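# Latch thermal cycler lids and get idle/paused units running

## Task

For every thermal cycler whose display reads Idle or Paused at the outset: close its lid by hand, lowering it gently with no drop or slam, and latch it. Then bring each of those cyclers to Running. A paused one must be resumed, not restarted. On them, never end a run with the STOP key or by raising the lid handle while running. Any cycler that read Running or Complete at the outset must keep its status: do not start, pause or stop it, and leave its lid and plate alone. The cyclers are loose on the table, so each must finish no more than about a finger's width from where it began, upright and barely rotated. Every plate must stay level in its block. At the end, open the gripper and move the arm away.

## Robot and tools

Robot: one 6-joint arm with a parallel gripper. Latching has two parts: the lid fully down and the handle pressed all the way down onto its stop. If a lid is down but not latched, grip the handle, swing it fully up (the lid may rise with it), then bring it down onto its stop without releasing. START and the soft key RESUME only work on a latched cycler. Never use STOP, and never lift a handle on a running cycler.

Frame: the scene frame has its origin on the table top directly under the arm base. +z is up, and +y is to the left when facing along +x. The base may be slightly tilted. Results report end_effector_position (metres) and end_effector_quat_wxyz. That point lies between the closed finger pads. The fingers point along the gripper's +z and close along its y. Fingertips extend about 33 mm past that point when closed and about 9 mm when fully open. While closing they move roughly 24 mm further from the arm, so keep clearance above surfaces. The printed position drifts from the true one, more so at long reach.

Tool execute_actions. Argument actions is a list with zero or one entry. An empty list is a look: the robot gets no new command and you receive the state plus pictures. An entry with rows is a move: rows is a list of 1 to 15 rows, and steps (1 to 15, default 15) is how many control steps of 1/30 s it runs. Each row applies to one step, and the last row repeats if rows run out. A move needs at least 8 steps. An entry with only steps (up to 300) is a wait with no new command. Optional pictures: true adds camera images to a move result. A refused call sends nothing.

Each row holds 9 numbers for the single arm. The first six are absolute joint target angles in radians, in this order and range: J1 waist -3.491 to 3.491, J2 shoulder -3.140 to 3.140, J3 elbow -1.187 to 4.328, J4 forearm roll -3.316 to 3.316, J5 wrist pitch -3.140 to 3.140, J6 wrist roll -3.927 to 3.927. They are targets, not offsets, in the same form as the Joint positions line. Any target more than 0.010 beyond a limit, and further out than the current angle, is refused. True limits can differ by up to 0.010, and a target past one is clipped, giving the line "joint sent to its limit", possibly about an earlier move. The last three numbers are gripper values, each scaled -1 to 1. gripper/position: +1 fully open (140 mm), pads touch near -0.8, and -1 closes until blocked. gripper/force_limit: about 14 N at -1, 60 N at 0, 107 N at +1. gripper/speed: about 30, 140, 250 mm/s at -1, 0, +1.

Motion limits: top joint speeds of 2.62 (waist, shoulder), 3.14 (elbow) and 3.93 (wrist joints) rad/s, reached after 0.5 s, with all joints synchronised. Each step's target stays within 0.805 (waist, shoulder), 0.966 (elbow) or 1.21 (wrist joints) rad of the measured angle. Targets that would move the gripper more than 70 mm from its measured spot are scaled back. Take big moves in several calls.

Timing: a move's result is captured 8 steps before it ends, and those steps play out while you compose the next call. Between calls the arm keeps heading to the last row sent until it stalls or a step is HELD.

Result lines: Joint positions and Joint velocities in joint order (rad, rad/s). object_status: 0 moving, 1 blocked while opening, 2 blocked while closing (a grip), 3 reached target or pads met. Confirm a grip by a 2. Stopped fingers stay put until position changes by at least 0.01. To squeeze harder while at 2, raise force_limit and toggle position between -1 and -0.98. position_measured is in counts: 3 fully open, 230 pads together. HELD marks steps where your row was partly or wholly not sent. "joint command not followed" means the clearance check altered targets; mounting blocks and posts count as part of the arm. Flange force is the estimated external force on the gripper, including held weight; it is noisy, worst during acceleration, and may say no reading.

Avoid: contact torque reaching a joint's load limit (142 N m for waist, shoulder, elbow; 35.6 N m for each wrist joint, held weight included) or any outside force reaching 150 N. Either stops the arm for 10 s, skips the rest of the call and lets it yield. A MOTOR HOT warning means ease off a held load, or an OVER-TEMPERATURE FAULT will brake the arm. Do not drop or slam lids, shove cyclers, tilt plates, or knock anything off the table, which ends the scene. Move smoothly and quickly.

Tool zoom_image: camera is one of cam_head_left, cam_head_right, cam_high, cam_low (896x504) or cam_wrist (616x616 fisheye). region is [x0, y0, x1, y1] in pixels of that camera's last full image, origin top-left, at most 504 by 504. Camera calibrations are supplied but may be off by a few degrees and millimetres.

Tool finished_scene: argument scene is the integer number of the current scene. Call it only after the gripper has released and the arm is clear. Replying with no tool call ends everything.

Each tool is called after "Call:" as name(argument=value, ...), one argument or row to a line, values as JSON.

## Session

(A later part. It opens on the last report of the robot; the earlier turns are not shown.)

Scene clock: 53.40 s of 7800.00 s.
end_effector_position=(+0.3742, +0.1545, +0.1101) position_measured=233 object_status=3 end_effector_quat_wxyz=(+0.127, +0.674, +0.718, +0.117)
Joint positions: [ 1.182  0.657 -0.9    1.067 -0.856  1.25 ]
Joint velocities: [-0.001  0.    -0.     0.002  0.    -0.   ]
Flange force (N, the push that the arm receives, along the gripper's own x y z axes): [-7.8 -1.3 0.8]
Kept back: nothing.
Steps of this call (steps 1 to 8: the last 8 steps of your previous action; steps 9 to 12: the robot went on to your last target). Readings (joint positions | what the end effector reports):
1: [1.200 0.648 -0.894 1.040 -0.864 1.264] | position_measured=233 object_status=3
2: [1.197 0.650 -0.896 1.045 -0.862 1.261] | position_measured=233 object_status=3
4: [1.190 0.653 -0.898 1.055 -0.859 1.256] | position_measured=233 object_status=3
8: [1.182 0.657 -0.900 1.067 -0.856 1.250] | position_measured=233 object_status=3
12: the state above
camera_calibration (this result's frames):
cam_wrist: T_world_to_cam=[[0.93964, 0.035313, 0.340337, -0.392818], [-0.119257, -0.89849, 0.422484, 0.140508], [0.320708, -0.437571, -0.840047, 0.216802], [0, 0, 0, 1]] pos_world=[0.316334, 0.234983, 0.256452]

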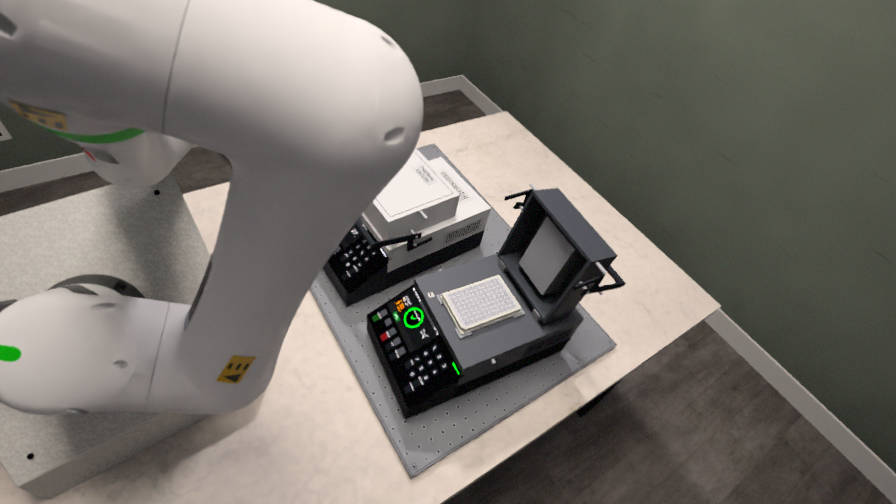

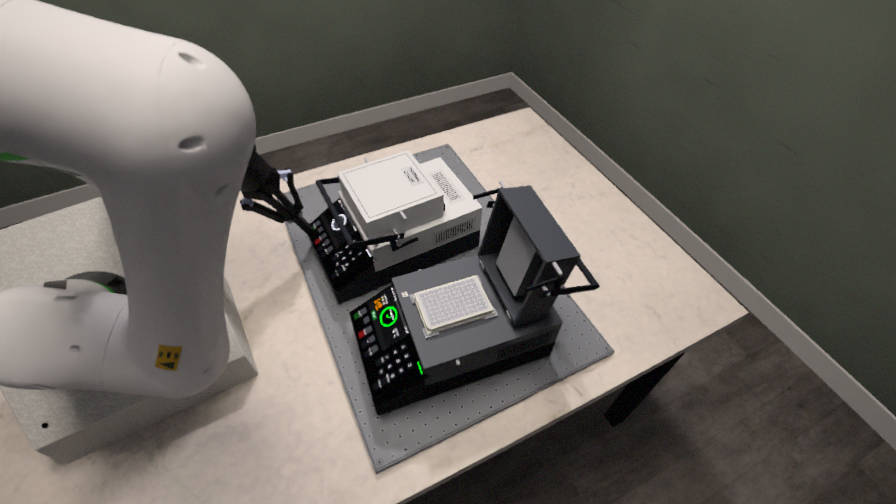

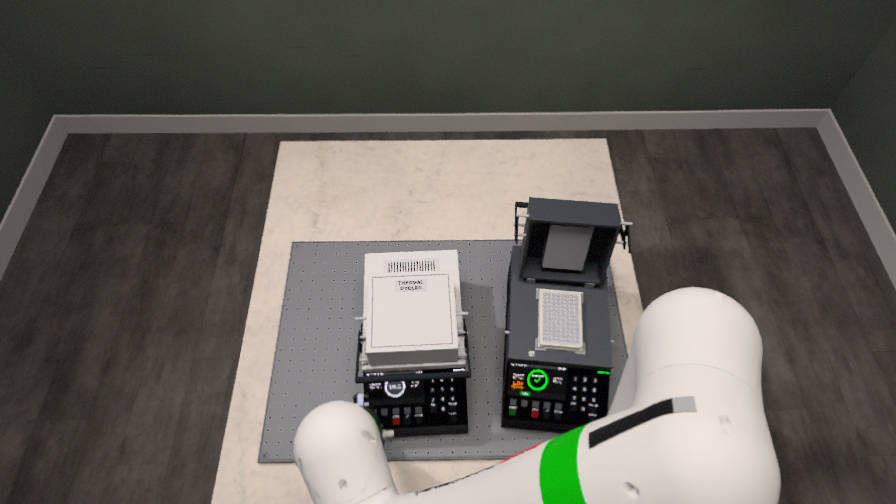

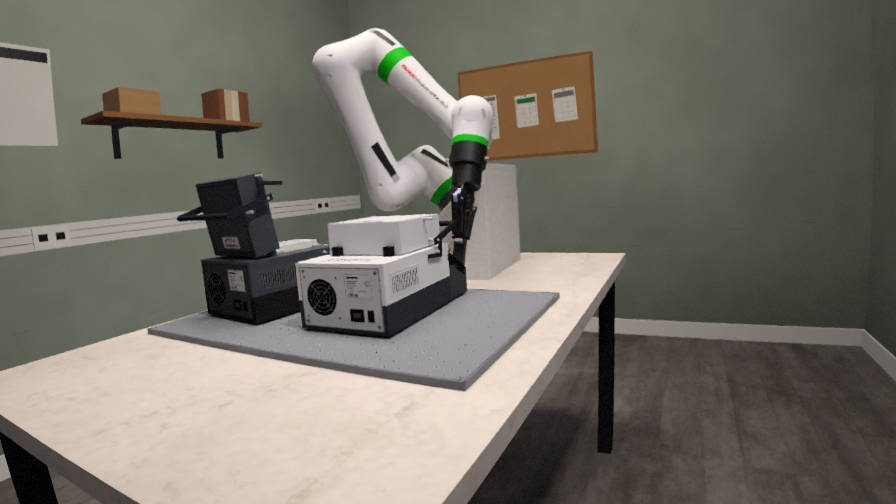

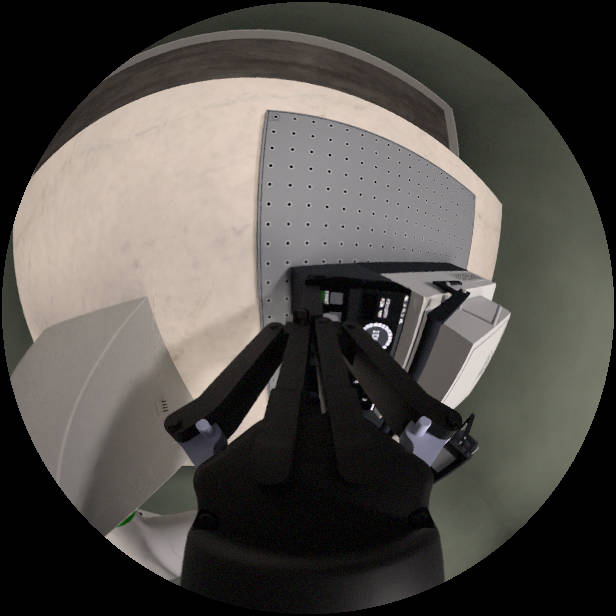

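Call:
execute_actions(
  actions=[
    {"rows":[[1.1765,0.66,-0.9012,1.0745,-0.8535,1.247,-1,0,0]],"steps":10},
  ],
)

Call:
execute_actions(
  actions=[
    {"steps":10},
  ],
  pictures=true,
)

Scene clock: 53.63 s of 7800.00 s.
end_effector_position=(+0.3743, +0.1545, +0.1095) position_measured=233 object_status=3 end_effector_quat_wxyz=(+0.127, +0.674, +0.718, +0.117)
Joint positions: [ 1.18   0.658 -0.9    1.07  -0.855  1.249]
Joint velocities: [-0.052  0.025 -0.012  0.08   0.023 -0.032]
Flange force (N, the push that the arm receives, along the gripper's own x y z axes): [-8.2 -0.6 -15.3]
Steps of this call (steps 1 to 5: the robot went on to your last target; steps 6 to 7: the first 2 steps of this action). Readings (joint positions | what the end effector reports):
6: [1.181 0.658 -0.900 1.068 -0.855 1.250] | position_measured=233 object_status=3
7: the state above

Scene clock: 53.97 s of 7800.00 s.
end_effector_position=(+0.3745, +0.1544, +0.1085) position_measured=233 object_status=3 end_effector_quat_wxyz=(+0.127, +0.674, +0.718, +0.117)
Joint positions: [ 1.177  0.66  -0.901  1.075 -0.854  1.247]
Joint velocities: [-0.001  0.001 -0.     0.     0.003  0.   ]
Flange force (N, the push that the arm receives, along the gripper's own x y z axes): [-10.5 -8.7 -66.1]
Kept back: nothing.
Steps of this call (steps 1 to 8: the last 8 steps of your previous action; steps 9 to 10: the robot went on to your last target). Readings (joint positions | what the end effector reports):
1: [1.178 0.659 -0.901 1.072 -0.854 1.248] | position_measured=233 object_status=3
2: [1.178 0.659 -0.901 1.073 -0.854 1.247] | position_measured=233 object_status=3
4: [1.177 0.660 -0.901 1.074 -0.854 1.247] | position_measured=233 object_status=3
8: [1.177 0.660 -0.901 1.075 -0.854 1.247] | position_measured=233 object_status=3
10: the state above
camera_calibration (this result's frames):
cam_wrist: T_world_to_cam=[[0.939819, 0.0360279, 0.339767, -0.392673], [-0.118397, -0.898471, 0.422766, 0.140836], [0.320502, -0.437552, -0.840135, 0.215414], [0, 0, 0, 1]] pos_world=[0.316676, 0.234939, 0.254853]

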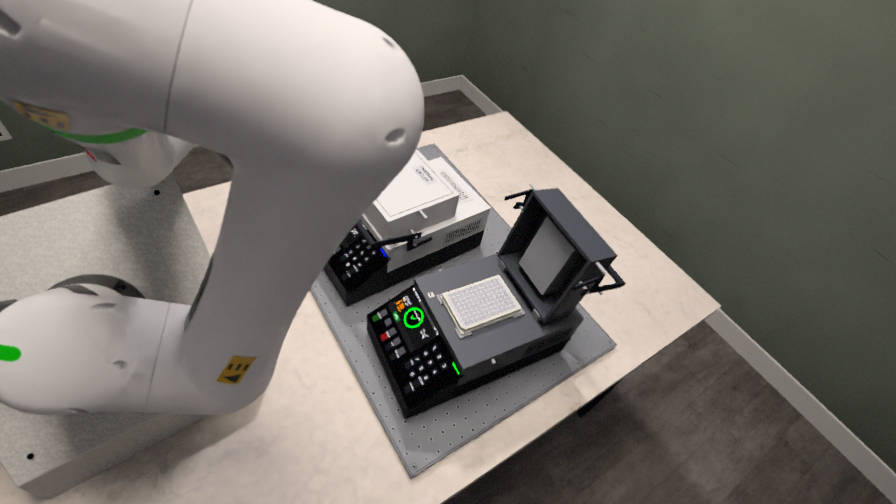

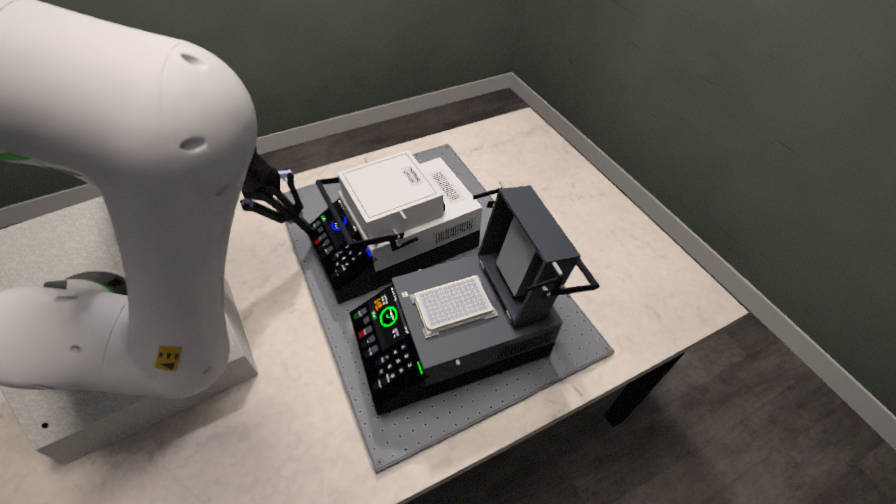

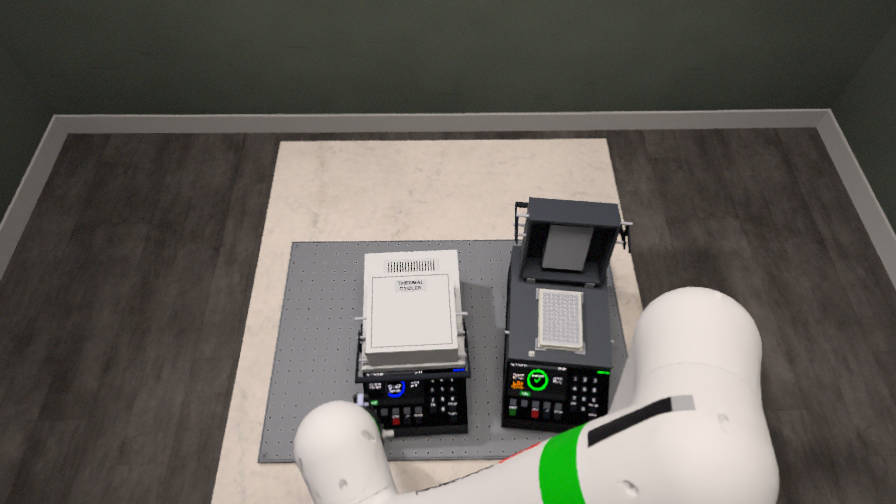

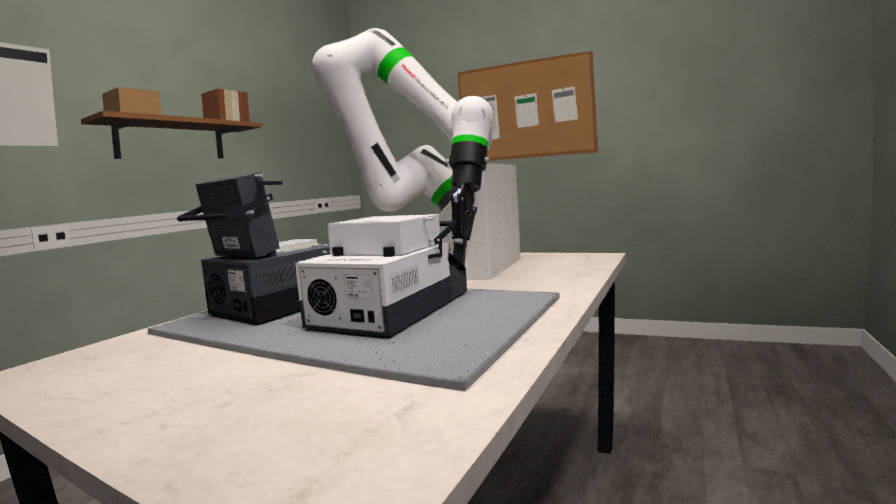

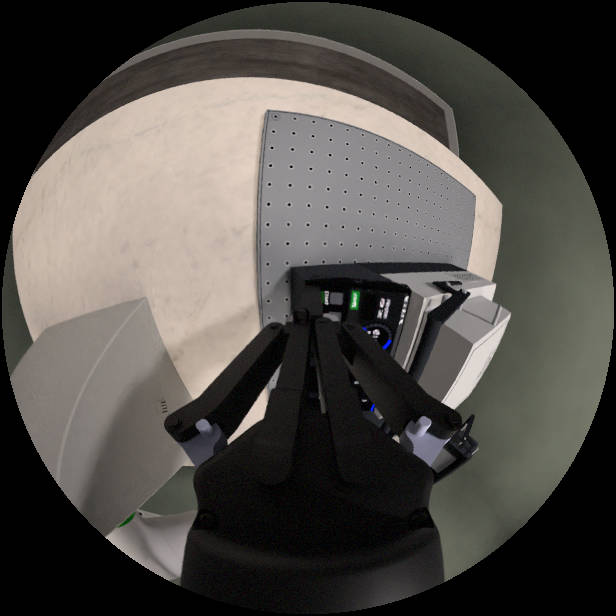

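Call:
execute_actions(
  actions=[
    {"rows":[[1.28,0.625,-0.857,0.92,-0.899,1.327,-1,0,0]],"steps":12},
  ],
)

Call:
execute_actions(
  actions=[
    {"rows":[[1.55,0.44,-0.6,0.52,-1.23,1.62,-1,0,0]]},
  ],
)

Call:
execute_actions(
  actions=[
    {"steps":25},
  ],
  pictures=true,
)

Scene clock: 54.43 s of 7800.00 s.
end_effector_position=(+0.3728, +0.1557, +0.1166) position_measured=233 object_status=3 end_effector_quat_wxyz=(+0.128, +0.674, +0.718, +0.117)
Joint positions: [ 1.203  0.651 -0.89   1.033 -0.865  1.269]
Joint velocities: [ 0.523 -0.194  0.23  -0.759 -0.242  0.415]
Flange force (N, the push that the arm receives, along the gripper's own x y z axes): [-8.1 0.8 31.1]
Steps of this call (steps 1 to 10: the robot went on to your last target; steps 11 to 14: the first 4 steps of this action). Readings (joint positions | what the end effector reports):
11: [1.177 0.660 -0.901 1.075 -0.853 1.247] | position_measured=233 object_status=3
12: [1.180 0.659 -0.900 1.070 -0.854 1.249] | position_measured=233 object_status=3
14: the state above

Scene clock: 54.93 s of 7800.00 s.
end_effector_position=(+0.3681, +0.1678, +0.2024) position_measured=233 object_status=3 end_effector_quat_wxyz=(+0.133, +0.677, +0.713, +0.128)
Joint positions: [ 1.375  0.56  -0.766  0.779 -1.016  1.43 ]
Joint velocities: [ 0.669 -0.459  0.634 -0.988 -0.813  0.719]
Flange force (N, the push that the arm receives, along the gripper's own x y z axes): [-2.4 4.6 1.1]
Steps of this call (steps 1 to 8: the last 8 steps of your previous action; steps 9 to 15: the first 7 steps of this action). Readings (joint positions | what the end effector reports):
9: [1.280 0.625 -0.857 0.920 -0.899 1.327] | position_measured=233 object_status=3
10: [1.284 0.623 -0.854 0.914 -0.904 1.331] | position_measured=233 object_status=3
12: [1.307 0.606 -0.831 0.879 -0.933 1.357] | position_measured=233 object_status=3
15: the state above

Scene clock: 55.77 s of 7800.00 s.
end_effector_position=(+0.3211, +0.1778, +0.3044) position_measured=233 object_status=3 end_effector_quat_wxyz=(+0.105, +0.661, +0.732, +0.130)
Joint positions: [ 1.55  0.44 -0.6   0.52 -1.23  1.62]
Joint velocities: [-0.    -0.     0.     0.001  0.     0.   ]
Flange force (N, the push that the arm receives, along the gripper's own x y z axes): [-1.5 0.1 7.5]
Kept back: nothing.
Steps of this call (steps 1 to 8: the last 8 steps of your previous action; steps 9 to 25: the robot went on to your last target). Readings (joint positions | what the end effector reports):
1: [1.397 0.544 -0.745 0.746 -1.043 1.454] | position_measured=233 object_status=3
2: [1.419 0.529 -0.724 0.714 -1.070 1.478] | position_measured=233 object_status=3
4: [1.463 0.500 -0.683 0.649 -1.123 1.526] | position_measured=233 object_status=3
8: [1.535 0.450 -0.614 0.542 -1.212 1.604] | position_measured=233 object_status=3
25: the state above
camera_calibration (this result's frames):
cam_wrist: T_world_to_cam=[[0.942519, 0.0659468, 0.327581, -0.412402], [-0.0698926, -0.919741, 0.386253, 0.071983], [0.326762, -0.386946, -0.862264, 0.403096], [0, 0, 0, 1]] pos_world=[0.262012, 0.249379, 0.454866]

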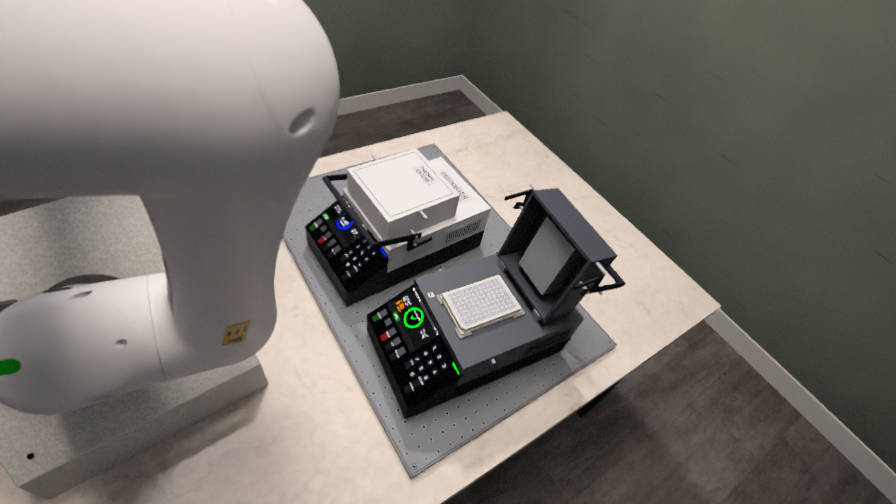

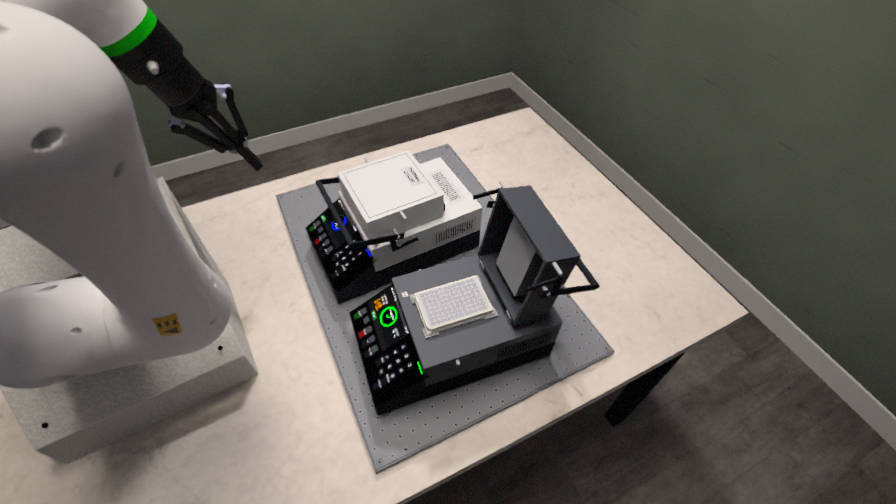

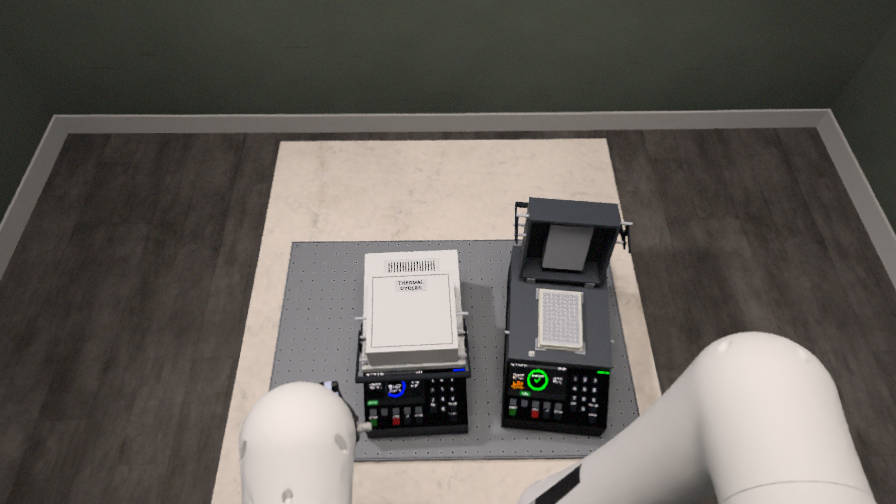

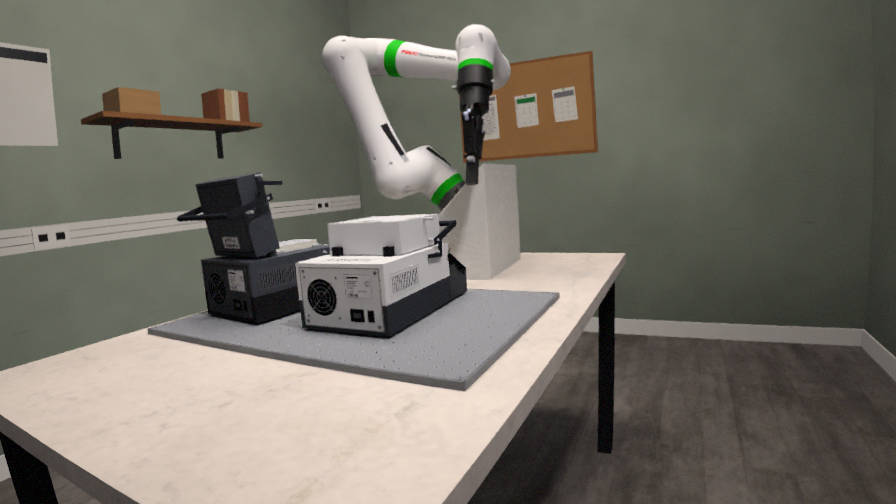

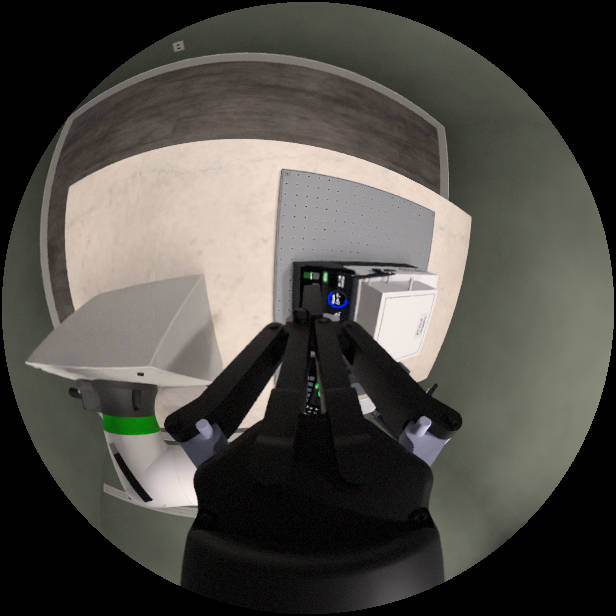

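Call:
finished_scene(
  scene=1,
)

The scene is finished: the task was done.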